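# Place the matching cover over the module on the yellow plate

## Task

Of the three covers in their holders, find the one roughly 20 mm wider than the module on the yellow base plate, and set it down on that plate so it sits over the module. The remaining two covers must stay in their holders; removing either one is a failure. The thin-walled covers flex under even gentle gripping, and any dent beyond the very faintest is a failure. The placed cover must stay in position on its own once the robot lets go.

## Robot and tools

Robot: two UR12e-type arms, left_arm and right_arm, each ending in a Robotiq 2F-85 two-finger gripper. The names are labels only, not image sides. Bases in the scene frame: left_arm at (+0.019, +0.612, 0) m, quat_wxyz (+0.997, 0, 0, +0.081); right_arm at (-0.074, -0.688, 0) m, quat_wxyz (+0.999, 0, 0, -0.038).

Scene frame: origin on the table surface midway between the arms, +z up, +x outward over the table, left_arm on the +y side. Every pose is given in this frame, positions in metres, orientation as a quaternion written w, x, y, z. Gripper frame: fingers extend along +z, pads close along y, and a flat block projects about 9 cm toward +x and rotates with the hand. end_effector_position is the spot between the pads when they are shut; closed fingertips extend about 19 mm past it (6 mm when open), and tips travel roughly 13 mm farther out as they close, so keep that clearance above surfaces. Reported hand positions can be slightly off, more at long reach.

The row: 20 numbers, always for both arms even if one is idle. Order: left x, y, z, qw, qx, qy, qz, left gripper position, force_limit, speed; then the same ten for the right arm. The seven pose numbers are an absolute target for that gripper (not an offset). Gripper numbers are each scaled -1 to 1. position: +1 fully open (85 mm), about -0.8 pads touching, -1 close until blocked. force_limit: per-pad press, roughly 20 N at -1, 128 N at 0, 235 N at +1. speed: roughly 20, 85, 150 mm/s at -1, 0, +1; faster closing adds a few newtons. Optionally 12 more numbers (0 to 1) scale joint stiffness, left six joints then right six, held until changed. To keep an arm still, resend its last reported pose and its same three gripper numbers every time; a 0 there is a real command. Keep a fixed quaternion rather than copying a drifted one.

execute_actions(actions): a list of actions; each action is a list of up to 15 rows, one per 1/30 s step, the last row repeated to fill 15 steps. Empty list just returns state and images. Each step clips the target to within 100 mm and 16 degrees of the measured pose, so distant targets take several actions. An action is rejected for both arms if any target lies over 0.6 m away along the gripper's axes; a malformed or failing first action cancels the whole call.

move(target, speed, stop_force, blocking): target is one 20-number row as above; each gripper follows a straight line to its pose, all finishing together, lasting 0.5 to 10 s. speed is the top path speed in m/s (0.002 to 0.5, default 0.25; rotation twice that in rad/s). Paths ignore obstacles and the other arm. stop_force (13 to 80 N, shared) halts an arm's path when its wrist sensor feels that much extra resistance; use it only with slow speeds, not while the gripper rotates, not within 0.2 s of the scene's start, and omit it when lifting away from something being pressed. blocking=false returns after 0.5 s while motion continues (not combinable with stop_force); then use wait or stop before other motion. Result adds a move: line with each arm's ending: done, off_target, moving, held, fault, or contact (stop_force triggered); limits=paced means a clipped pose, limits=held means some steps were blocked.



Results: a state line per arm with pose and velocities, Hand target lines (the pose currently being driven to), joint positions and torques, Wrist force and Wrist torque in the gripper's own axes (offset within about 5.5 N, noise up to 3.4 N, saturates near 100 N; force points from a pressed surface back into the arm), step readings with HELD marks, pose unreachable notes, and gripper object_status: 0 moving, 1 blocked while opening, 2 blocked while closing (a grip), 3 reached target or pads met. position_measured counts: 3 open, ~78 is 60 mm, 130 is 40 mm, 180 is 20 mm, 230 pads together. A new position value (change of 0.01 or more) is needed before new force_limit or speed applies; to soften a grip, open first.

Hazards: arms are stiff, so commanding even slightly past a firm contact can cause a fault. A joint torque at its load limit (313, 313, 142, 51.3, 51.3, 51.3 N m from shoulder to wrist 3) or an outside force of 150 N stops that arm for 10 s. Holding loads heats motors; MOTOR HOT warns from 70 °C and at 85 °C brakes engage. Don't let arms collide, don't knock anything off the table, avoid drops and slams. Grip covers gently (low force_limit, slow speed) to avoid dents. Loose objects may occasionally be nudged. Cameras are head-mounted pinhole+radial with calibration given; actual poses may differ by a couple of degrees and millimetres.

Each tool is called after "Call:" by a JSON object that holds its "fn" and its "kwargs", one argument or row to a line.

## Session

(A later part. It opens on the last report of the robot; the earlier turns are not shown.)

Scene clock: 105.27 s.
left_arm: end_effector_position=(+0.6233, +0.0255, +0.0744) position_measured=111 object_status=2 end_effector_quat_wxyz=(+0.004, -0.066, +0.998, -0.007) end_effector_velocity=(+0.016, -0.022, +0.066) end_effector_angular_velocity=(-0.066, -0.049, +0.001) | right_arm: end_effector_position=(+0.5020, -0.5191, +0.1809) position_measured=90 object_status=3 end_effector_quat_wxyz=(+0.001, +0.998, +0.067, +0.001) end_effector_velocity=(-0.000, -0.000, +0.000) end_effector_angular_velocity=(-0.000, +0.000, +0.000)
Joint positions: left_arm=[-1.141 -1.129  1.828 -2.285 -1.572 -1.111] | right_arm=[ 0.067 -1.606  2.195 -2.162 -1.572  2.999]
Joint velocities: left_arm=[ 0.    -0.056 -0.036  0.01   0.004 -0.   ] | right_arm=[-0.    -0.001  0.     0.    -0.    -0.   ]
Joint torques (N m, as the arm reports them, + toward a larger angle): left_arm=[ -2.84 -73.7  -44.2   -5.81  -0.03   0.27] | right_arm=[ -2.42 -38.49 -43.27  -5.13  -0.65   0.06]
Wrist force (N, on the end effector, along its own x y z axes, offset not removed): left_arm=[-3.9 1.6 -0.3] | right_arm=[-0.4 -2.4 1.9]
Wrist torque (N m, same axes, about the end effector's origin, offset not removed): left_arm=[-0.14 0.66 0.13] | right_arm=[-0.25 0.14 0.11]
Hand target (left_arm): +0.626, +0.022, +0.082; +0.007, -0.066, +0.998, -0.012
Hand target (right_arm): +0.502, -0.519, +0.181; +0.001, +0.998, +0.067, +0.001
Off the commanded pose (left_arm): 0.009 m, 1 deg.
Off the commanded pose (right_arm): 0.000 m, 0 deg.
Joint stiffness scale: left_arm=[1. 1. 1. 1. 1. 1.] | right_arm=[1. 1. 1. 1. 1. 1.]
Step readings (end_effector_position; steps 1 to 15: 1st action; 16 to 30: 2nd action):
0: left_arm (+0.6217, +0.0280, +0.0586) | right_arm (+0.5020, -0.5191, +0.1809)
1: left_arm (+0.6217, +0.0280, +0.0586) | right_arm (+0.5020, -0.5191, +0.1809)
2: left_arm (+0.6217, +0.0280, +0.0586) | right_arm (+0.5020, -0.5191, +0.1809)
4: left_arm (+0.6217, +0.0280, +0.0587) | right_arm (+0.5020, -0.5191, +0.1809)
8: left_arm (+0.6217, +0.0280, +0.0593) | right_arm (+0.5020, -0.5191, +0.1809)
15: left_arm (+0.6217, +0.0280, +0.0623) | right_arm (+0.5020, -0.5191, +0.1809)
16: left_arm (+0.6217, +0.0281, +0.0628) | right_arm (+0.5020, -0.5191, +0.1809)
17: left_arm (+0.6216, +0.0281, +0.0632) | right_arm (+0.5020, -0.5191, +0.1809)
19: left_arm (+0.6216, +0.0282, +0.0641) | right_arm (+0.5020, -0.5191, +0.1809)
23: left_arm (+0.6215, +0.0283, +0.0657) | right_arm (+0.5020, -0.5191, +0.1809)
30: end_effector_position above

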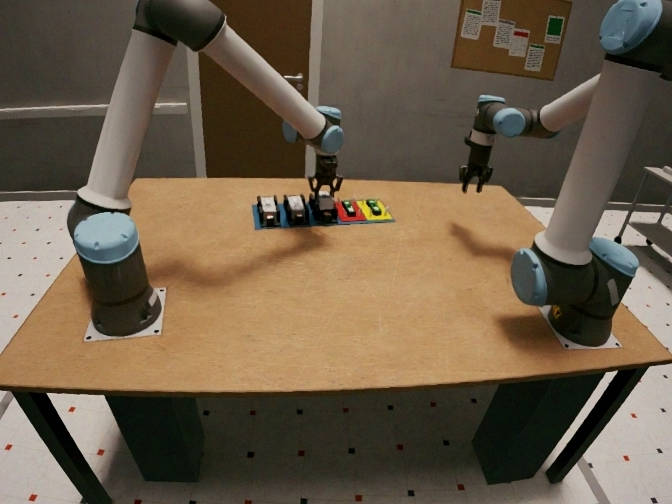

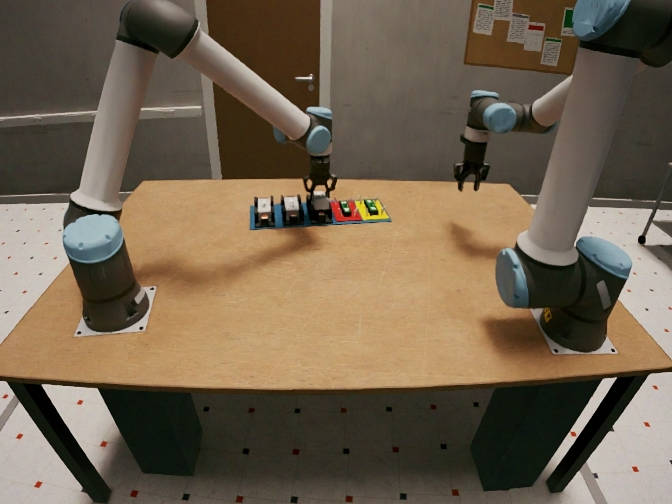

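Call:
{"fn": "execute_actions", "kwargs": {
  "actions": []
}}

Call:
{"fn": "zoom_image", "kwargs": {
  "camera": "cam_head_left",
  "region": [300, 175, 355, 226]
}}

Call:
{"fn": "zoom_image", "kwargs": {
  "camera": "cam_head_right",
  "region": [295, 180, 345, 230]
}}

Scene clock: 105.67 s.
left_arm: end_effector_position=(+0.6242, +0.0259, +0.0786) position_measured=111 object_status=2 end_effector_quat_wxyz=(+0.005, -0.067, +0.998, -0.009) end_effector_velocity=(+0.000, -0.000, -0.000) end_effector_angular_velocity=(+0.000, +0.001, +0.000) | right_arm: end_effector_position=(+0.5020, -0.5191, +0.1809) position_measured=90 object_status=3 end_effector_quat_wxyz=(+0.001, +0.998, +0.067, +0.001) end_effector_velocity=(+0.000, -0.000, -0.001) end_effector_angular_velocity=(-0.000, +0.001, -0.000)
Joint positions: left_arm=[-1.14  -1.134  1.827 -2.284 -1.571 -1.111] | right_arm=[ 0.067 -1.606  2.195 -2.162 -1.572  2.999]
Joint velocities: left_arm=[ 0.     0.001 -0.001  0.001 -0.001 -0.   ] | right_arm=[-0.     0.002 -0.    -0.    -0.     0.   ]
Joint torques (N m, as the arm reports them, + toward a larger angle): left_arm=[ -1.12 -74.58 -47.94  -6.14  -0.32   0.21] | right_arm=[ -4.17 -40.2  -42.44  -5.42  -0.25  -0.15]
Wrist force (N, on the end effector, along its own x y z axes, offset not removed): left_arm=[-3.5 3.8 0.9] | right_arm=[-0.5 -0.6 -1.6]
Wrist torque (N m, same axes, about the end effector's origin, offset not removed): left_arm=[-0.33 0.61 0.19] | right_arm=[0.10 0.19 0.19]
Hand target (left_arm): +0.626, +0.022, +0.082; +0.007, -0.066, +0.998, -0.012
Hand target (right_arm): +0.502, -0.519, +0.181; +0.001, +0.998, +0.067, +0.001
Off the commanded pose (left_arm): 0.006 m, 0 deg.
Off the commanded pose (right_arm): 0.000 m, 0 deg.
Joint stiffness scale: left_arm=[1. 1. 1. 1. 1. 1.] | right_arm=[1. 1. 1. 1. 1. 1.]

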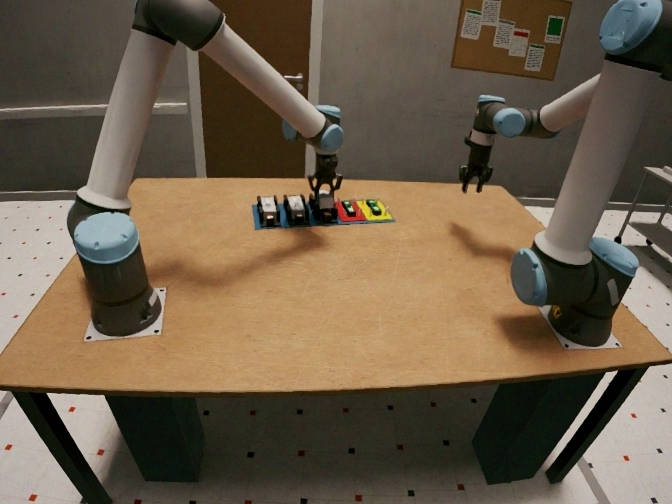

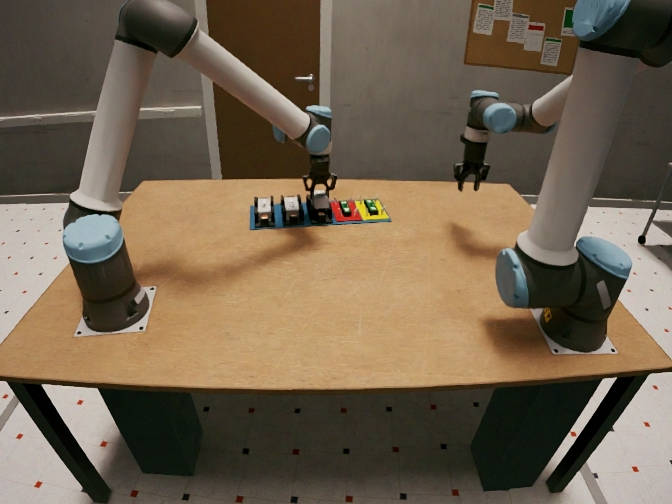

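Region (300, 175, 355, 226) of cam_head_left's 672x504 image, scaled by 9.164, with more detail than that image has; it fills the top 467 rows of this view, and the rest is white.

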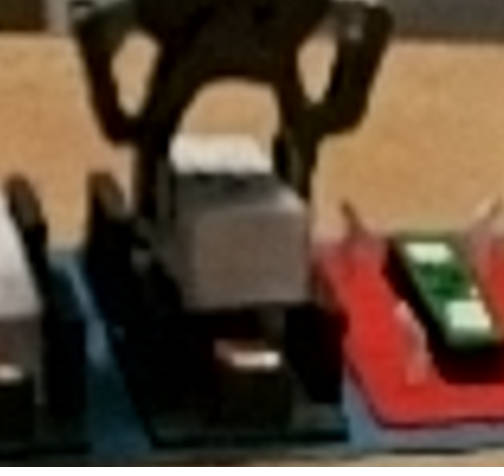

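Region (295, 180, 345, 230) of cam_head_right's 672x504 image, scaled by 10.080, with more detail than that image has.

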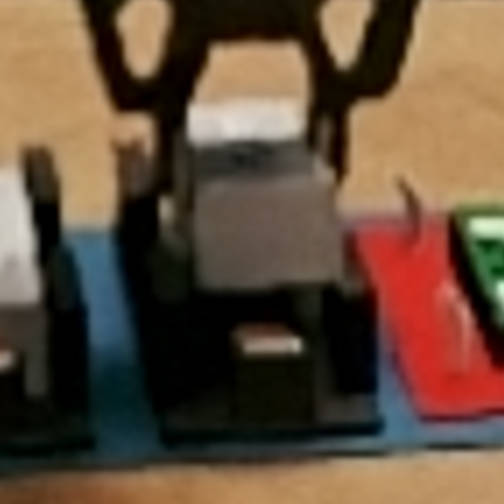

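Call:
{"fn": "move", "kwargs": {
  "target": [0.6225,0.0275,0.12,0,-0.0663,0.9978,0,0.111,-0.75,-1,0.502,-0.5191,0.1809,0.001,0.998,0.067,0.001,0.31,-1,0],
  "speed": 0.06
}}

Call:
{"fn": "zoom_image", "kwargs": {
  "camera": "cam_head_left",
  "region": [300, 165, 355, 220]
}}

Call:
{"fn": "zoom_image", "kwargs": {
  "camera": "cam_head_right",
  "region": [295, 165, 350, 220]
}}

Scene clock: 107.37 s.
left_arm: end_effector_position=(+0.6220, +0.0291, +0.1171) position_measured=111 object_status=2 end_effector_quat_wxyz=(-0.001, -0.067, +0.998, +0.001) end_effector_velocity=(-0.003, +0.003, -0.001) end_effector_angular_velocity=(+0.012, +0.007, -0.001) | right_arm: end_effector_position=(+0.5020, -0.5191, +0.1809) position_measured=90 object_status=3 end_effector_quat_wxyz=(+0.001, +0.998, +0.067, +0.001) end_effector_velocity=(-0.001, -0.000, -0.001) end_effector_angular_velocity=(+0.001, +0.002, -0.001)
Joint positions: left_arm=[-1.14  -1.173  1.796 -2.192 -1.571 -1.111] | right_arm=[ 0.067 -1.606  2.195 -2.162 -1.572  2.999]
Joint velocities: left_arm=[-0.001 -0.001  0.     0.015  0.001  0.   ] | right_arm=[-0.001 -0.     0.001  0.001  0.001 -0.   ]
Joint torques (N m, as the arm reports them, + toward a larger angle): left_arm=[ -2.19 -71.71 -46.84  -4.53   0.28   0.21] | right_arm=[ -3.02 -38.54 -42.26  -4.97  -0.56  -0.21]
Wrist force (N, on the end effector, along its own x y z axes, offset not removed): left_arm=[-3.1 0.1 2.8] | right_arm=[-1.7 -1.7 1.7]
Wrist torque (N m, same axes, about the end effector's origin, offset not removed): left_arm=[0.02 0.48 0.10] | right_arm=[-0.10 0.35 0.13]
Hand target (left_arm): +0.622, +0.028, +0.120; -0.000, -0.066, +0.998, -0.000
Hand target (right_arm): +0.502, -0.519, +0.181; +0.001, +0.998, +0.067, +0.001
Off the commanded pose (left_arm): 0.003 m, 0 deg.
Off the commanded pose (right_arm): 0.000 m, 0 deg.
Joint stiffness scale: left_arm=[1. 1. 1. 1. 1. 1.] | right_arm=[1. 1. 1. 1. 1. 1.]
move: done

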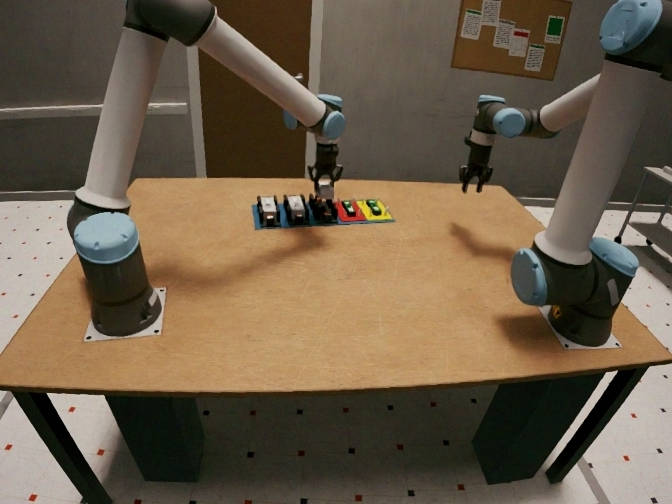

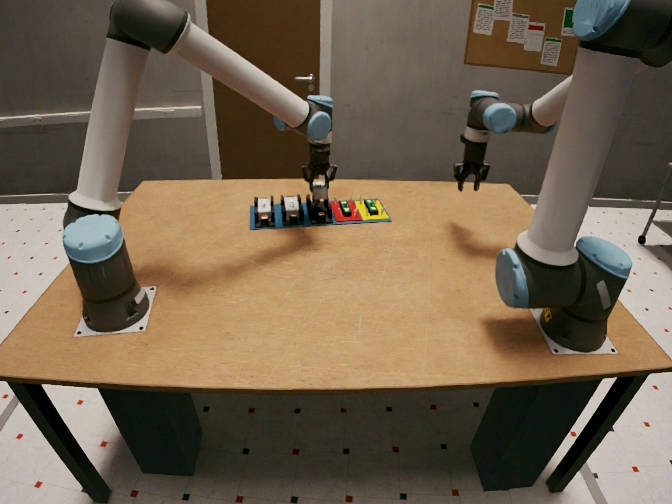

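Region (300, 165, 355, 220) of cam_head_left's 672x504 image, scaled by 9.164, with more detail than that image has.

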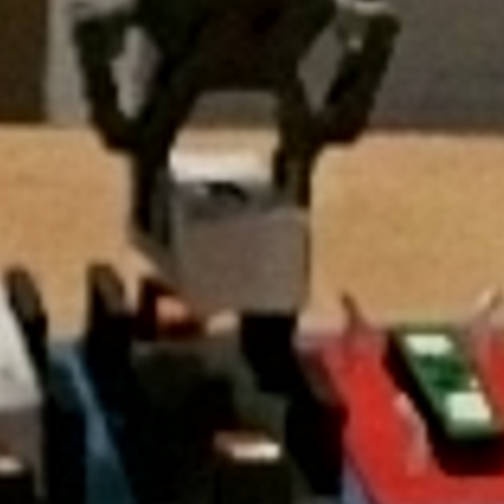

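Region (295, 165, 350, 220) of cam_head_right's 672x504 image, scaled by 9.164, with more detail than that image has.

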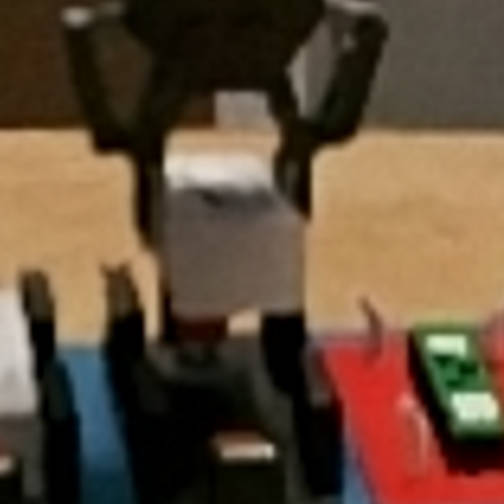

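Call:
{"fn": "move", "kwargs": {
  "target": [0.6505,-0.186,0.095,0.0757,-0.0661,0.9949,0.005,0.111,-0.75,-1,0.502,-0.5191,0.1809,0.001,0.998,0.067,0.001,0.31,-1,0],
  "speed": 0.2
}}

Call:
{"fn": "zoom_image", "kwargs": {
  "camera": "cam_head_left",
  "region": [345, 168, 405, 228]
}}

Call:
{"fn": "zoom_image", "kwargs": {
  "camera": "cam_head_right",
  "region": [342, 168, 402, 228]
}}

Scene clock: 112.27 s.
left_arm: end_effector_position=(+0.6483, -0.1857, +0.0947) position_measured=111 object_status=2 end_effector_quat_wxyz=(+0.075, -0.065, +0.995, +0.005) end_effector_velocity=(+0.001, +0.001, -0.002) end_effector_angular_velocity=(+0.004, +0.000, -0.000) | right_arm: end_effector_position=(+0.5020, -0.5191, +0.1809) position_measured=90 object_status=3 end_effector_quat_wxyz=(+0.001, +0.998, +0.067, +0.001) end_effector_velocity=(-0.000, +0.000, -0.000) end_effector_angular_velocity=(-0.000, +0.001, +0.000)
Joint positions: left_arm=[-1.28  -0.928  1.462 -2.153 -1.428 -1.244] | right_arm=[ 0.067 -1.606  2.195 -2.162 -1.572  2.999]
Joint velocities: left_arm=[ 0.001  0.002 -0.     0.002  0.001  0.001] | right_arm=[ 0.  0. -0.  0. -0. -0.]
Joint torques (N m, as the arm reports them, + toward a larger angle): left_arm=[ -0.37 -88.16 -49.97  -4.96   1.13  -0.14] | right_arm=[ -3.   -37.49 -42.52  -5.13  -0.2    0.21]
Wrist force (N, on the end effector, along its own x y z axes, offset not removed): left_arm=[-2.8 -0.9 0.1] | right_arm=[-0.6 -1.6 -1.6]
Wrist torque (N m, same axes, about the end effector's origin, offset not removed): left_arm=[-0.11 0.53 0.10] | right_arm=[-0.11 0.21 0.09]
Hand target (left_arm): +0.651, -0.186, +0.095; +0.076, -0.066, +0.995, +0.005
Hand target (right_arm): +0.502, -0.519, +0.181; +0.001, +0.998, +0.067, +0.001
Off the commanded pose (left_arm): 0.002 m, 0 deg.
Off the commanded pose (right_arm): 0.000 m, 0 deg.
Joint stiffness scale: left_arm=[1. 1. 1. 1. 1. 1.] | right_arm=[1. 1. 1. 1. 1. 1.]
move: done

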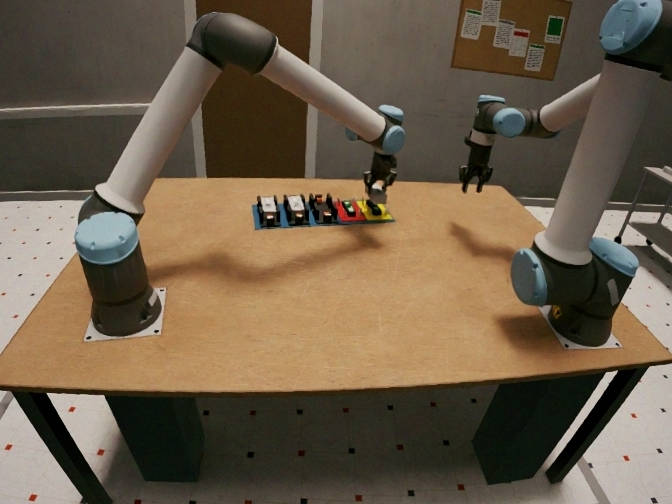

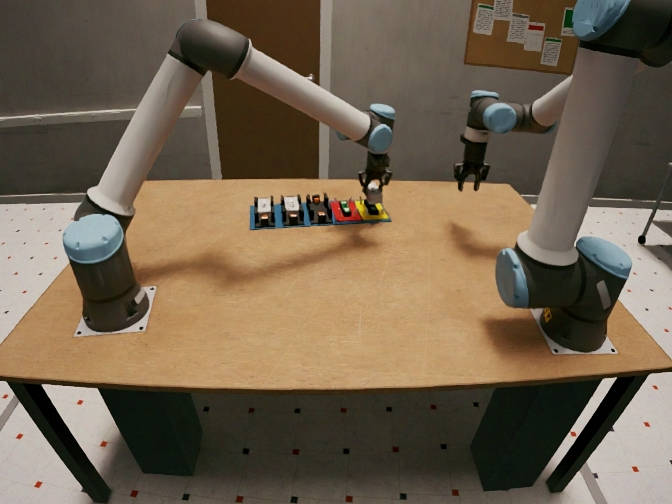

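Region (345, 168, 405, 228) of cam_head_left's 672x504 image, scaled by 8.400, with more detail than that image has.

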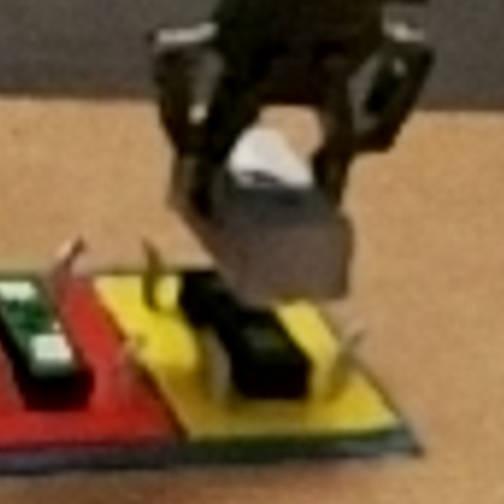

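Region (342, 168, 402, 228) of cam_head_right's 672x504 image, scaled by 8.400, with more detail than that image has.

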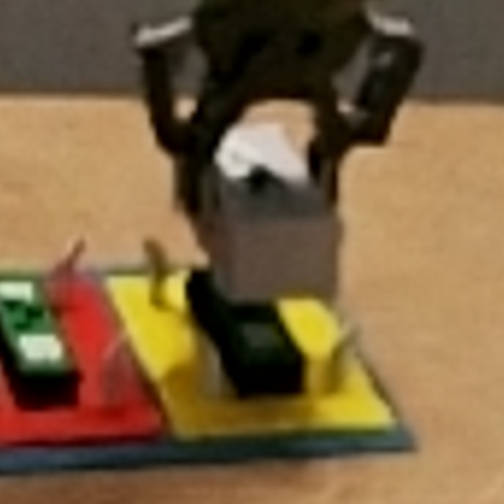

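Call:
{"fn": "zoom_image", "kwargs": {
  "camera": "cam_head_left",
  "region": [358, 180, 398, 220]
}}

Call:
{"fn": "zoom_image", "kwargs": {
  "camera": "cam_head_right",
  "region": [354, 180, 394, 220]
}}

Region (358, 180, 398, 220) of cam_head_left's 672x504 image, scaled by 12.600, with more detail than that image has.

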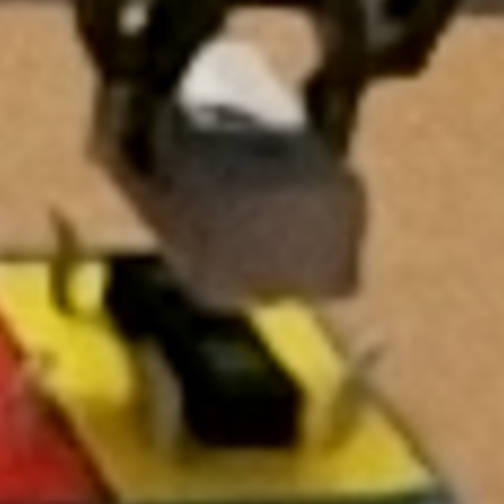

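Region (354, 180, 394, 220) of cam_head_right's 672x504 image, scaled by 12.600, with more detail than that image has.

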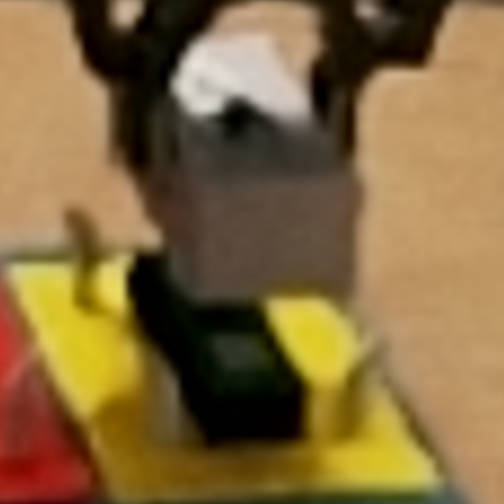

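Call:
{"fn": "move", "kwargs": {
  "target": [0.647,-0.182,0.067,0.0757,-0.0661,0.9949,0.005,0.111,-0.75,-1,0.502,-0.5191,0.1809,0.001,0.998,0.067,0.001,0.31,-1,0],
  "speed": 0.05
}}

Call:
{"fn": "zoom_image", "kwargs": {
  "camera": "cam_head_left",
  "region": [358, 184, 398, 224]
}}

Call:
{"fn": "zoom_image", "kwargs": {
  "camera": "cam_head_right",
  "region": [354, 184, 394, 224]
}}

Scene clock: 117.93 s.
left_arm: end_effector_position=(+0.6474, -0.1837, +0.0701) position_measured=111 object_status=2 end_effector_quat_wxyz=(+0.076, -0.066, +0.995, +0.004) end_effector_velocity=(+0.000, -0.002, -0.001) end_effector_angular_velocity=(-0.005, -0.002, +0.000) | right_arm: end_effector_position=(+0.5020, -0.5191, +0.1809) position_measured=90 object_status=3 end_effector_quat_wxyz=(+0.001, +0.998, +0.067, +0.001) end_effector_velocity=(-0.000, +0.000, +0.000) end_effector_angular_velocity=(+0.000, -0.001, +0.001)
Joint positions: left_arm=[-1.28  -0.911  1.482 -2.194 -1.428 -1.246] | right_arm=[ 0.067 -1.606  2.195 -2.162 -1.572  2.999]
Joint velocities: left_arm=[-0.     0.001  0.    -0.007 -0.    -0.001] | right_arm=[ 0.001 -0.     0.    -0.     0.     0.   ]
Joint torques (N m, as the arm reports them, + toward a larger angle): left_arm=[ -1.64 -90.22 -42.5   -6.35   1.07   0.09] | right_arm=[ -0.15 -41.05 -41.97  -5.06  -0.21  -0.4 ]
Wrist force (N, on the end effector, along its own x y z axes, offset not removed): left_arm=[-1.5 2.3 0.4] | right_arm=[-3.7 -2.9 -0.5]
Wrist torque (N m, same axes, about the end effector's origin, offset not removed): left_arm=[0.39 0.25 0.07] | right_arm=[-0.39 0.69 0.08]
Hand target (left_arm): +0.647, -0.182, +0.067; +0.076, -0.066, +0.995, +0.005
Hand target (right_arm): +0.502, -0.519, +0.181; +0.001, +0.998, +0.067, +0.001
Off the commanded pose (left_arm): 0.004 m, 0 deg.
Off the commanded pose (right_arm): 0.000 m, 0 deg.
Joint stiffness scale: left_arm=[1. 1. 1. 1. 1. 1.] | right_arm=[1. 1. 1. 1. 1. 1.]
move: off_target (left_arm)

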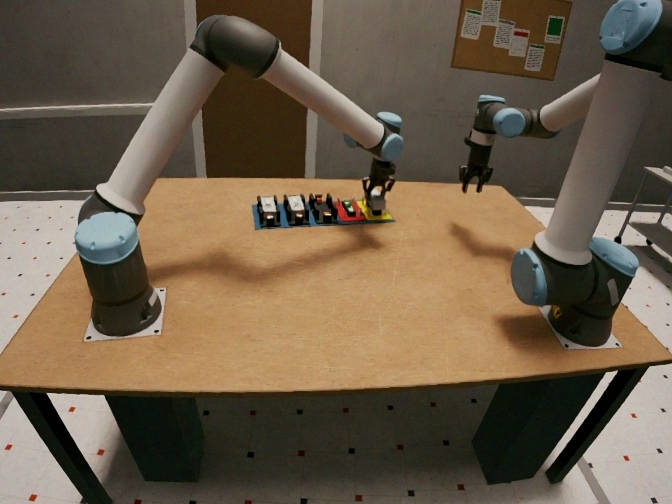

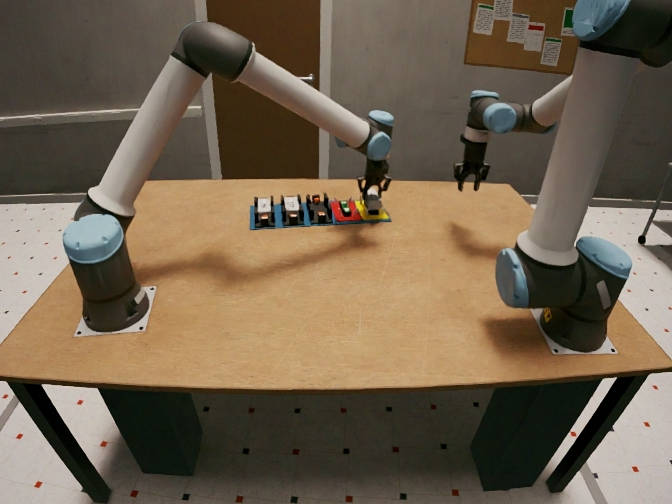

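Region (358, 184, 398, 224) of cam_head_left's 672x504 image, scaled by 12.600, with more detail than that image has.

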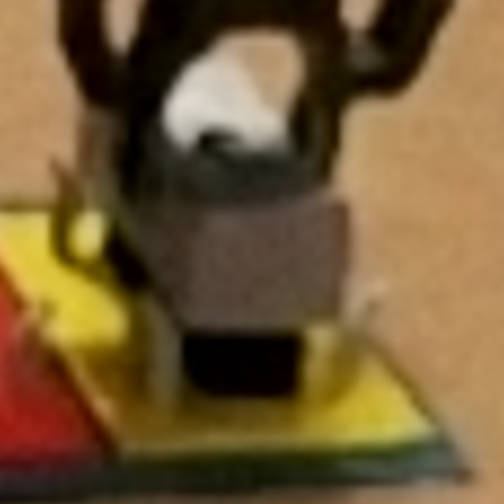

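Region (354, 184, 394, 224) of cam_head_right's 672x504 image, scaled by 12.600, with more detail than that image has.

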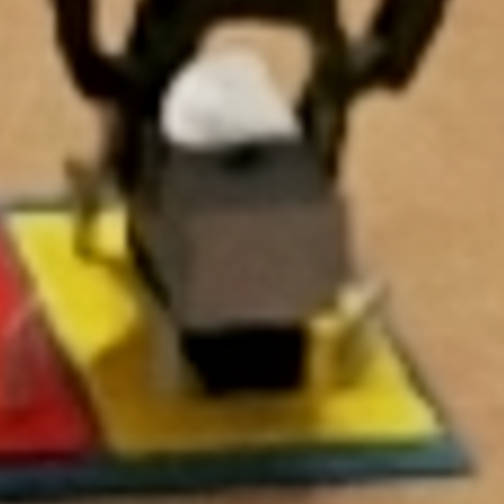

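Call:
{"fn": "execute_actions", "kwargs": {
  "actions": [
    [[0.6471,-0.1822,0.0666,0.0757,-0.0661,0.9949,0.005,0.111,-0.75,-1,0.502,-0.5191,0.1809,0.001,0.998,0.067,0.001,0.31,-1,0],[0.6472,-0.1824,0.066,0.0757,-0.0661,0.9949,0.005,0.111,-0.75,-1,0.502,-0.5191,0.1809,0.001,0.998,0.067,0.001,0.31,-1,0],[0.6474,-0.1826,0.0653,0.0757,-0.0661,0.9949,0.005,0.111,-0.75,-1,0.502,-0.5191,0.1809,0.001,0.998,0.067,0.001,0.31,-1,0],[0.6475,-0.1828,0.0646,0.0757,-0.0661,0.9949,0.005,0.111,-0.75,-1,0.502,-0.5191,0.1809,0.001,0.998,0.067,0.001,0.31,-1,0],[0.6476,-0.183,0.0639,0.0757,-0.0661,0.9949,0.005,0.111,-0.75,-1,0.502,-0.5191,0.1809,0.001,0.998,0.067,0.001,0.31,-1,0],[0.6477,-0.1832,0.0632,0.0757,-0.0661,0.9949,0.005,0.111,-0.75,-1,0.502,-0.5191,0.1809,0.001,0.998,0.067,0.001,0.31,-1,0],[0.6478,-0.1834,0.0625,0.0757,-0.0661,0.9949,0.005,0.111,-0.75,-1,0.502,-0.5191,0.1809,0.001,0.998,0.067,0.001,0.31,-1,0],[0.6479,-0.1836,0.0618,0.0757,-0.0661,0.9949,0.005,0.111,-0.75,-1,0.502,-0.5191,0.1809,0.001,0.998,0.067,0.001,0.31,-1,0],[0.648,-0.1838,0.0611,0.0757,-0.0661,0.9949,0.005,0.111,-0.75,-1,0.502,-0.5191,0.1809,0.001,0.998,0.067,0.001,0.31,-1,0],[0.6481,-0.184,0.0604,0.0757,-0.0661,0.9949,0.005,0.111,-0.75,-1,0.502,-0.5191,0.1809,0.001,0.998,0.067,0.001,0.31,-1,0],[0.6482,-0.184,0.0597,0.0757,-0.0661,0.9949,0.005,0.111,-0.75,-1,0.502,-0.5191,0.1809,0.001,0.998,0.067,0.001,0.31,-1,0],[0.6482,-0.184,0.059,0.0757,-0.0661,0.9949,0.005,0.111,-0.75,-1,0.502,-0.5191,0.1809,0.001,0.998,0.067,0.001,0.31,-1,0],[0.6482,-0.184,0.0583,0.0757,-0.0661,0.9949,0.005,0.111,-0.75,-1,0.502,-0.5191,0.1809,0.001,0.998,0.067,0.001,0.31,-1,0],[0.6482,-0.184,0.0576,0.0757,-0.0661,0.9949,0.005,0.111,-0.75,-1,0.502,-0.5191,0.1809,0.001,0.998,0.067,0.001,0.31,-1,0],[0.6482,-0.184,0.0569,0.0757,-0.0661,0.9949,0.005,0.111,-0.75,-1,0.502,-0.5191,0.1809,0.001,0.998,0.067,0.001,0.31,-1,0]],
    [[0.6482,-0.184,0.0562,0.0757,-0.0661,0.9949,0.005,0.111,-0.75,-1,0.502,-0.5191,0.1809,0.001,0.998,0.067,0.001,0.31,-1,0],[0.6482,-0.184,0.0555,0.0757,-0.0661,0.9949,0.005,0.111,-0.75,-1,0.502,-0.5191,0.1809,0.001,0.998,0.067,0.001,0.31,-1,0],[0.6482,-0.184,0.0548,0.0757,-0.0661,0.9949,0.005,0.111,-0.75,-1,0.502,-0.5191,0.1809,0.001,0.998,0.067,0.001,0.31,-1,0],[0.6482,-0.184,0.0541,0.0757,-0.0661,0.9949,0.005,0.111,-0.75,-1,0.502,-0.5191,0.1809,0.001,0.998,0.067,0.001,0.31,-1,0],[0.6482,-0.184,0.0534,0.0757,-0.0661,0.9949,0.005,0.111,-0.75,-1,0.502,-0.5191,0.1809,0.001,0.998,0.067,0.001,0.31,-1,0],[0.6482,-0.184,0.0527,0.0757,-0.0661,0.9949,0.005,0.111,-0.75,-1,0.502,-0.5191,0.1809,0.001,0.998,0.067,0.001,0.31,-1,0],[0.6482,-0.184,0.052,0.0757,-0.0661,0.9949,0.005,0.111,-0.75,-1,0.502,-0.5191,0.1809,0.001,0.998,0.067,0.001,0.31,-1,0],[0.6482,-0.184,0.0513,0.0757,-0.0661,0.9949,0.005,0.111,-0.75,-1,0.502,-0.5191,0.1809,0.001,0.998,0.067,0.001,0.31,-1,0],[0.6482,-0.184,0.0506,0.0757,-0.0661,0.9949,0.005,0.111,-0.75,-1,0.502,-0.5191,0.1809,0.001,0.998,0.067,0.001,0.31,-1,0],[0.6482,-0.184,0.05,0.0757,-0.0661,0.9949,0.005,0.111,-0.75,-1,0.502,-0.5191,0.1809,0.001,0.998,0.067,0.001,0.31,-1,0]]
  ]
}}

Call:
{"fn": "zoom_image", "kwargs": {
  "camera": "cam_head_left",
  "region": [358, 184, 398, 224]
}}

Call:
{"fn": "zoom_image", "kwargs": {
  "camera": "cam_head_right",
  "region": [354, 184, 394, 224]
}}

Scene clock: 122.50 s.
left_arm: end_effector_position=(+0.6485, -0.1860, +0.0550) position_measured=111 object_status=2 end_effector_quat_wxyz=(+0.076, -0.066, +0.995, +0.003) end_effector_velocity=(+0.000, -0.001, -0.008) end_effector_angular_velocity=(-0.002, -0.002, -0.001) | right_arm: end_effector_position=(+0.5020, -0.5191, +0.1809) position_measured=90 object_status=3 end_effector_quat_wxyz=(+0.001, +0.998, +0.067, +0.001) end_effector_velocity=(-0.000, -0.000, +0.000) end_effector_angular_velocity=(-0.000, -0.001, -0.000)
Joint positions: left_arm=[-1.28  -0.894  1.484 -2.213 -1.428 -1.246] | right_arm=[ 0.067 -1.606  2.195 -2.162 -1.572  2.999]
Joint velocities: left_arm=[-0.     0.008  0.004 -0.015  0.001  0.   ] | right_arm=[-0.    -0.001  0.001 -0.001 -0.    -0.   ]
Joint torques (N m, as the arm reports them, + toward a larger angle): left_arm=[ -1.   -89.1  -42.21  -5.78   0.95   0.01] | right_arm=[ -1.93 -39.94 -42.4   -4.83  -0.56  -0.01]
Wrist force (N, on the end effector, along its own x y z axes, offset not removed): left_arm=[-2.6 0.9 -0.5] | right_arm=[1.1 -2.0 0.5]
Wrist torque (N m, same axes, about the end effector's origin, offset not removed): left_arm=[0.20 0.50 0.17] | right_arm=[-0.23 -0.21 0.11]
Hand target (left_arm): +0.648, -0.184, +0.050; +0.076, -0.066, +0.995, +0.005
Hand target (right_arm): +0.502, -0.519, +0.181; +0.001, +0.998, +0.067, +0.001
Off the commanded pose (left_arm): 0.005 m, 0 deg.
Off the commanded pose (right_arm): 0.000 m, 0 deg.
Joint stiffness scale: left_arm=[1. 1. 1. 1. 1. 1.] | right_arm=[1. 1. 1. 1. 1. 1.]
Step readings (end_effector_position; steps 1 to 15: 1st action; 16 to 30: 2nd action):
0: left_arm (+0.6475, -0.1839, +0.0703) | right_arm (+0.5020, -0.5191, +0.1809)
1: left_arm (+0.6475, -0.1839, +0.0703) | right_arm (+0.5020, -0.5191, +0.1809)
2: left_arm (+0.6475, -0.1839, +0.0703) | right_arm (+0.5020, -0.5191, +0.1809)
4: left_arm (+0.6475, -0.1840, +0.0703) | right_arm (+0.5020, -0.5191, +0.1809)
8: left_arm (+0.6477, -0.1843, +0.0700) | right_arm (+0.5020, -0.5191, +0.1809)
15: left_arm (+0.6482, -0.1853, +0.0658) | right_arm (+0.5020, -0.5191, +0.1809)
16: left_arm (+0.6483, -0.1855, +0.0654) | right_arm (+0.5020, -0.5191, +0.1809)
17: left_arm (+0.6483, -0.1856, +0.0647) | right_arm (+0.5020, -0.5191, +0.1809)
19: left_arm (+0.6484, -0.1857, +0.0629) | right_arm (+0.5020, -0.5191, +0.1809)
23: left_arm (+0.6485, -0.1859, +0.0591) | right_arm (+0.5020, -0.5191, +0.1809)
30: end_effector_position above

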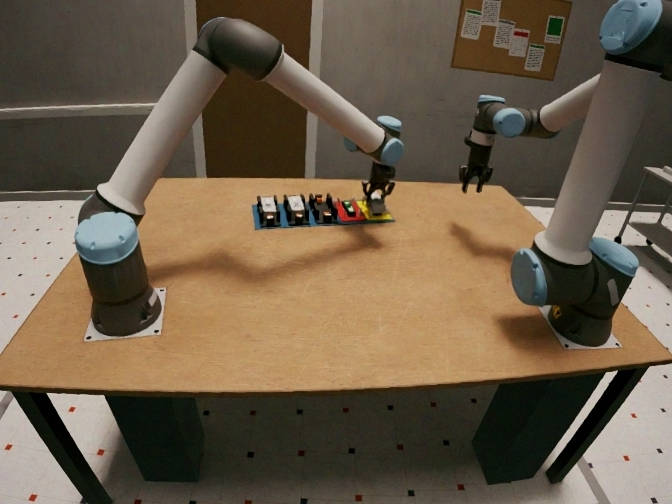

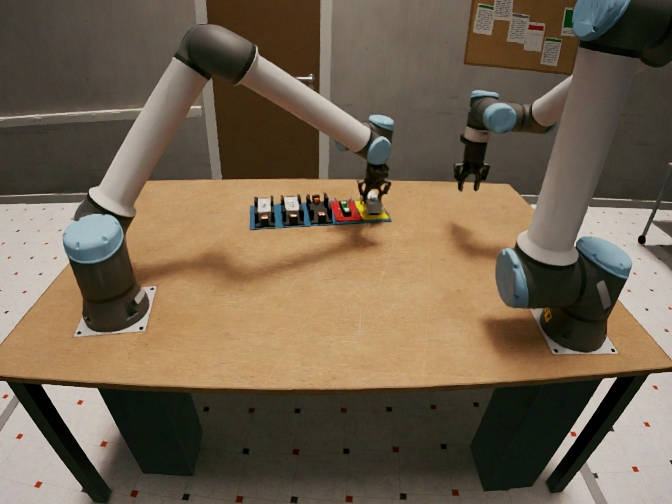

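Region (358, 184, 398, 224) of cam_head_left's 672x504 image, scaled by 12.600, with more detail than that image has.

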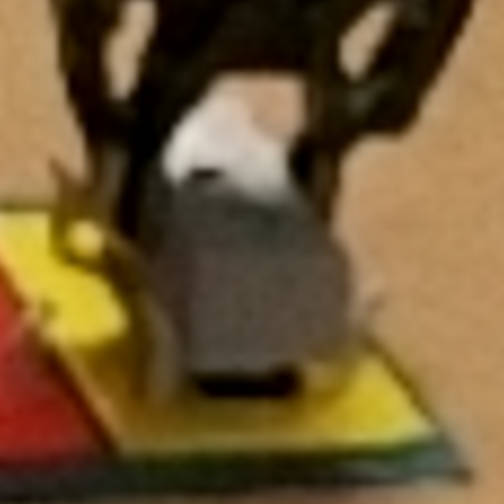

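Region (354, 184, 394, 224) of cam_head_right's 672x504 image, scaled by 12.600, with more detail than that image has.

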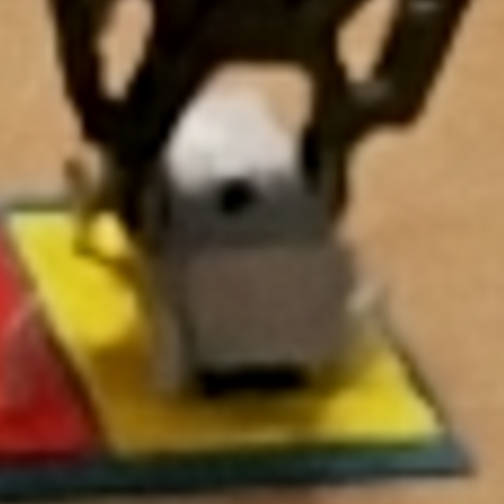

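Call:
{"fn": "execute_actions", "kwargs": {
  "actions": [
    [[0.6481,-0.1838,0.0494,0.0757,-0.0661,0.9949,0.005,0.111,-0.75,-1,0.502,-0.5191,0.1809,0.001,0.998,0.067,0.001,0.31,-1,0],[0.6481,-0.1838,0.0488,0.0757,-0.0661,0.9949,0.005,0.111,-0.75,-1,0.502,-0.5191,0.1809,0.001,0.998,0.067,0.001,0.31,-1,0],[0.6481,-0.1838,0.0482,0.0757,-0.0661,0.9949,0.005,0.111,-0.75,-1,0.502,-0.5191,0.1809,0.001,0.998,0.067,0.001,0.31,-1,0],[0.6481,-0.1838,0.0476,0.0757,-0.0661,0.9949,0.005,0.111,-0.75,-1,0.502,-0.5191,0.1809,0.001,0.998,0.067,0.001,0.31,-1,0],[0.6481,-0.1838,0.047,0.0757,-0.0661,0.9949,0.005,0.111,-0.75,-1,0.502,-0.5191,0.1809,0.001,0.998,0.067,0.001,0.31,-1,0],[0.6481,-0.1838,0.0464,0.0757,-0.0661,0.9949,0.005,0.111,-0.75,-1,0.502,-0.5191,0.1809,0.001,0.998,0.067,0.001,0.31,-1,0],[0.6481,-0.1838,0.0458,0.0757,-0.0661,0.9949,0.005,0.111,-0.75,-1,0.502,-0.5191,0.1809,0.001,0.998,0.067,0.001,0.31,-1,0],[0.6481,-0.1838,0.0452,0.0757,-0.0661,0.9949,0.005,0.111,-0.75,-1,0.502,-0.5191,0.1809,0.001,0.998,0.067,0.001,0.31,-1,0],[0.6481,-0.1838,0.0446,0.0757,-0.0661,0.9949,0.005,0.111,-0.75,-1,0.502,-0.5191,0.1809,0.001,0.998,0.067,0.001,0.31,-1,0],[0.6481,-0.1838,0.044,0.0757,-0.0661,0.9949,0.005,0.111,-0.75,-1,0.502,-0.5191,0.1809,0.001,0.998,0.067,0.001,0.31,-1,0],[0.6481,-0.1838,0.0435,0.0757,-0.0661,0.9949,0.005,0.111,-0.75,-1,0.502,-0.5191,0.1809,0.001,0.998,0.067,0.001,0.31,-1,0],[0.6481,-0.1838,0.043,0.0757,-0.0661,0.9949,0.005,0.111,-0.75,-1,0.502,-0.5191,0.1809,0.001,0.998,0.067,0.001,0.31,-1,0],[0.6481,-0.1838,0.0425,0.0757,-0.0661,0.9949,0.005,0.111,-0.75,-1,0.502,-0.5191,0.1809,0.001,0.998,0.067,0.001,0.31,-1,0],[0.6481,-0.1838,0.042,0.0757,-0.0661,0.9949,0.005,0.111,-0.75,-1,0.502,-0.5191,0.1809,0.001,0.998,0.067,0.001,0.31,-1,0],[0.6481,-0.1838,0.0415,0.0757,-0.0661,0.9949,0.005,0.111,-0.75,-1,0.502,-0.5191,0.1809,0.001,0.998,0.067,0.001,0.31,-1,0]],
    [[0.6481,-0.1838,0.041,0.0757,-0.0661,0.9949,0.005,0.111,-0.75,-1,0.502,-0.5191,0.1809,0.001,0.998,0.067,0.001,0.31,-1,0],[0.6481,-0.1838,0.0406,0.0757,-0.0661,0.9949,0.005,0.111,-0.75,-1,0.502,-0.5191,0.1809,0.001,0.998,0.067,0.001,0.31,-1,0],[0.6481,-0.1838,0.0402,0.0757,-0.0661,0.9949,0.005,0.111,-0.75,-1,0.502,-0.5191,0.1809,0.001,0.998,0.067,0.001,0.31,-1,0],[0.6481,-0.1838,0.0398,0.0757,-0.0661,0.9949,0.005,0.111,-0.75,-1,0.502,-0.5191,0.1809,0.001,0.998,0.067,0.001,0.31,-1,0],[0.6481,-0.1838,0.0394,0.0757,-0.0661,0.9949,0.005,0.111,-0.75,-1,0.502,-0.5191,0.1809,0.001,0.998,0.067,0.001,0.31,-1,0],[0.6481,-0.1838,0.039,0.0757,-0.0661,0.9949,0.005,0.111,-0.75,-1,0.502,-0.5191,0.1809,0.001,0.998,0.067,0.001,0.31,-1,0],[0.6481,-0.1838,0.0386,0.0757,-0.0661,0.9949,0.005,0.111,-0.75,-1,0.502,-0.5191,0.1809,0.001,0.998,0.067,0.001,0.31,-1,0],[0.6481,-0.1838,0.0382,0.0757,-0.0661,0.9949,0.005,0.111,-0.75,-1,0.502,-0.5191,0.1809,0.001,0.998,0.067,0.001,0.31,-1,0],[0.6481,-0.1838,0.0378,0.0757,-0.0661,0.9949,0.005,0.111,-0.75,-1,0.502,-0.5191,0.1809,0.001,0.998,0.067,0.001,0.31,-1,0],[0.6481,-0.1838,0.0374,0.0757,-0.0661,0.9949,0.005,0.111,-0.75,-1,0.502,-0.5191,0.1809,0.001,0.998,0.067,0.001,0.31,-1,0],[0.6481,-0.1838,0.037,0.0757,-0.0661,0.9949,0.005,0.111,-0.75,-1,0.502,-0.5191,0.1809,0.001,0.998,0.067,0.001,0.31,-1,0]]
  ]
}}

Call:
{"fn": "wait", "kwargs": {
  "seconds": 0.4
}}

Call:
{"fn": "zoom_image", "kwargs": {
  "camera": "cam_head_left",
  "region": [358, 184, 398, 224]
}}

Scene clock: 125.73 s.
left_arm: end_effector_position=(+0.6486, -0.1861, +0.0425) position_measured=111 object_status=2 end_effector_quat_wxyz=(+0.076, -0.066, +0.995, +0.003) end_effector_velocity=(-0.001, +0.000, -0.009) end_effector_angular_velocity=(+0.002, +0.000, +0.002) | right_arm: end_effector_position=(+0.5020, -0.5191, +0.1809) position_measured=90 object_status=3 end_effector_quat_wxyz=(+0.001, +0.998, +0.067, +0.001) end_effector_velocity=(-0.001, +0.000, -0.001) end_effector_angular_velocity=(-0.001, +0.003, +0.001)
Joint positions: left_arm=[-1.28  -0.882  1.49  -2.232 -1.428 -1.246] | right_arm=[ 0.067 -1.606  2.195 -2.162 -1.572  2.999]
Joint velocities: left_arm=[-0.001  0.008  0.003 -0.009  0.001 -0.003] | right_arm=[ 0.001  0.001  0.001  0.001 -0.001 -0.   ]
Joint torques (N m, as the arm reports them, + toward a larger angle): left_arm=[ -0.14 -88.04 -40.46  -6.07   1.12   0.03] | right_arm=[ -2.56 -38.18 -43.17  -4.58  -0.1   -0.01]
Wrist force (N, on the end effector, along its own x y z axes, offset not removed): left_arm=[-5.0 0.7 0.1] | right_arm=[-2.5 -3.2 0.8]
Wrist torque (N m, same axes, about the end effector's origin, offset not removed): left_arm=[0.07 0.92 0.13] | right_arm=[-0.41 0.53 0.18]
Hand target (left_arm): +0.648, -0.184, +0.037; +0.076, -0.066, +0.995, +0.005
Hand target (right_arm): +0.502, -0.519, +0.181; +0.001, +0.998, +0.067, +0.001
Off the commanded pose (left_arm): 0.006 m, 0 deg.
Off the commanded pose (right_arm): 0.000 m, 0 deg.
Joint stiffness scale: left_arm=[1. 1. 1. 1. 1. 1.] | right_arm=[1. 1. 1. 1. 1. 1.]
Step readings (end_effector_position; steps 1 to 15: 1st action; 16 to 30: 2nd action):
0: left_arm (+0.6486, -0.1862, +0.0544) | right_arm (+0.5020, -0.5191, +0.1809)
1: left_arm (+0.6486, -0.1862, +0.0544) | right_arm (+0.5020, -0.5191, +0.1809)
2: left_arm (+0.6486, -0.1862, +0.0544) | right_arm (+0.5020, -0.5191, +0.1809)
4: left_arm (+0.6486, -0.1862, +0.0543) | right_arm (+0.5020, -0.5191, +0.1809)
8: left_arm (+0.6486, -0.1862, +0.0536) | right_arm (+0.5020, -0.5191, +0.1809)
15: left_arm (+0.6486, -0.1861, +0.0493) | right_arm (+0.5020, -0.5191, +0.1809)
16: left_arm (+0.6485, -0.1861, +0.0486) | right_arm (+0.5020, -0.5191, +0.1809)
17: left_arm (+0.6485, -0.1860, +0.0479) | right_arm (+0.5020, -0.5191, +0.1809)
19: left_arm (+0.6485, -0.1859, +0.0466) | right_arm (+0.5020, -0.5191, +0.1809)
23: left_arm (+0.6485, -0.1859, +0.0447) | right_arm (+0.5020, -0.5191, +0.1809)
30: end_effector_position above

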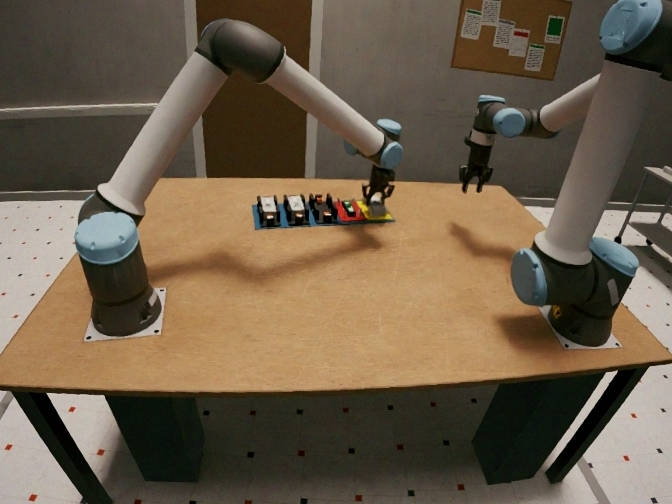

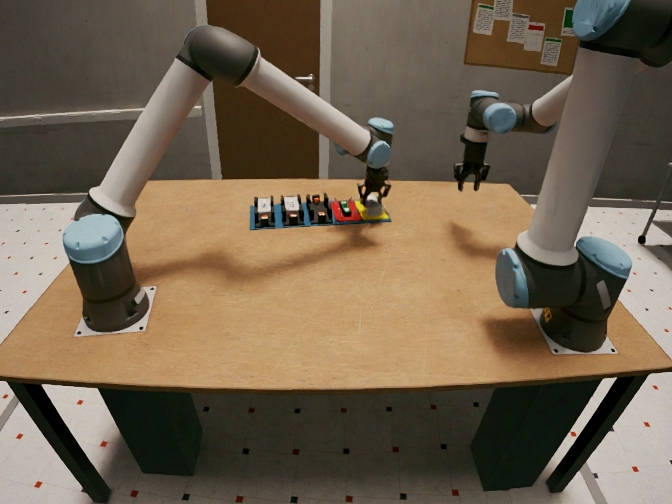

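Scene clock: 126.13 s.
left_arm: end_effector_position=(+0.6486, -0.1861, +0.0416) position_measured=111 object_status=2 end_effector_quat_wxyz=(+0.076, -0.066, +0.995, +0.003) end_effector_velocity=(+0.001, -0.000, +0.001) end_effector_angular_velocity=(-0.001, -0.001, +0.001) | right_arm: end_effector_position=(+0.5020, -0.5191, +0.1809) position_measured=90 object_status=3 end_effector_quat_wxyz=(+0.001, +0.998, +0.067, +0.001) end_effector_velocity=(+0.001, -0.000, +0.002) end_effector_angular_velocity=(+0.000, -0.003, -0.000)
Joint positions: left_arm=[-1.28  -0.882  1.491 -2.233 -1.428 -1.246] | right_arm=[ 0.067 -1.606  2.195 -2.162 -1.572  2.999]
Joint velocities: left_arm=[ 0.     0.    -0.002  0.001  0.    -0.   ] | right_arm=[-0.    -0.002 -0.001 -0.001  0.     0.   ]
Joint torques (N m, as the arm reports them, + toward a larger angle): left_arm=[ -2.09 -88.86 -39.99  -5.96   1.11  -0.06] | right_arm=[ -1.95 -39.67 -42.43  -5.2   -0.85   0.1 ]
Wrist force (N, on the end effector, along its own x y z axes, offset not removed): left_arm=[-2.6 -0.7 0.5] | right_arm=[-3.4 -2.6 0.0]
Wrist torque (N m, same axes, about the end effector's origin, offset not removed): left_arm=[-0.16 0.29 0.13] | right_arm=[-0.36 0.68 0.09]
Hand target (left_arm): +0.648, -0.184, +0.037; +0.076, -0.066, +0.995, +0.005
Hand target (right_arm): +0.502, -0.519, +0.181; +0.001, +0.998, +0.067, +0.001
Off the commanded pose (left_arm): 0.005 m, 0 deg.
Off the commanded pose (right_arm): 0.000 m, 0 deg.
Joint stiffness scale: left_arm=[1. 1. 1. 1. 1. 1.] | right_arm=[1. 1. 1. 1. 1. 1.]
wait: 0.40 s; at rest by 0.17 s

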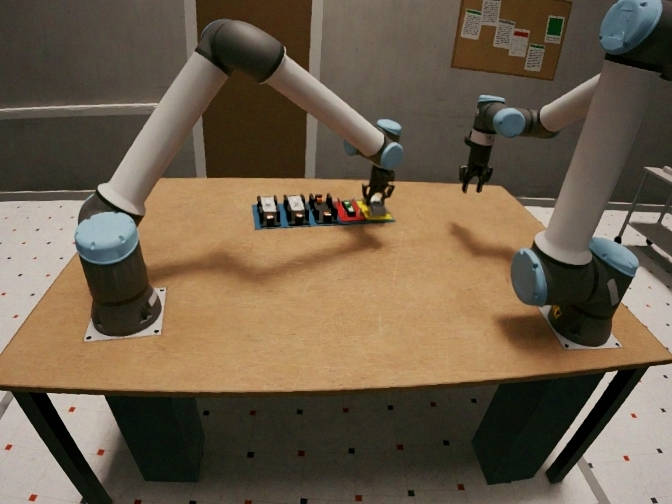

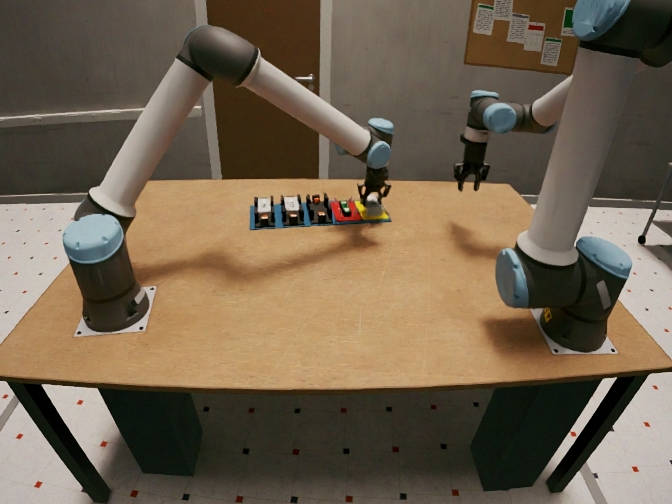

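Region (358, 184, 398, 224) of cam_head_left's 672x504 image, scaled by 12.600, with more detail than that image has.

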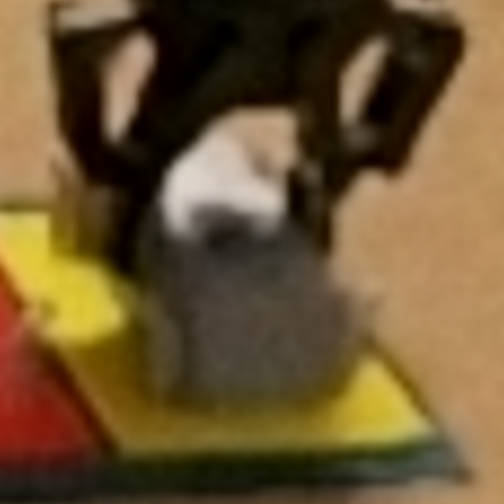

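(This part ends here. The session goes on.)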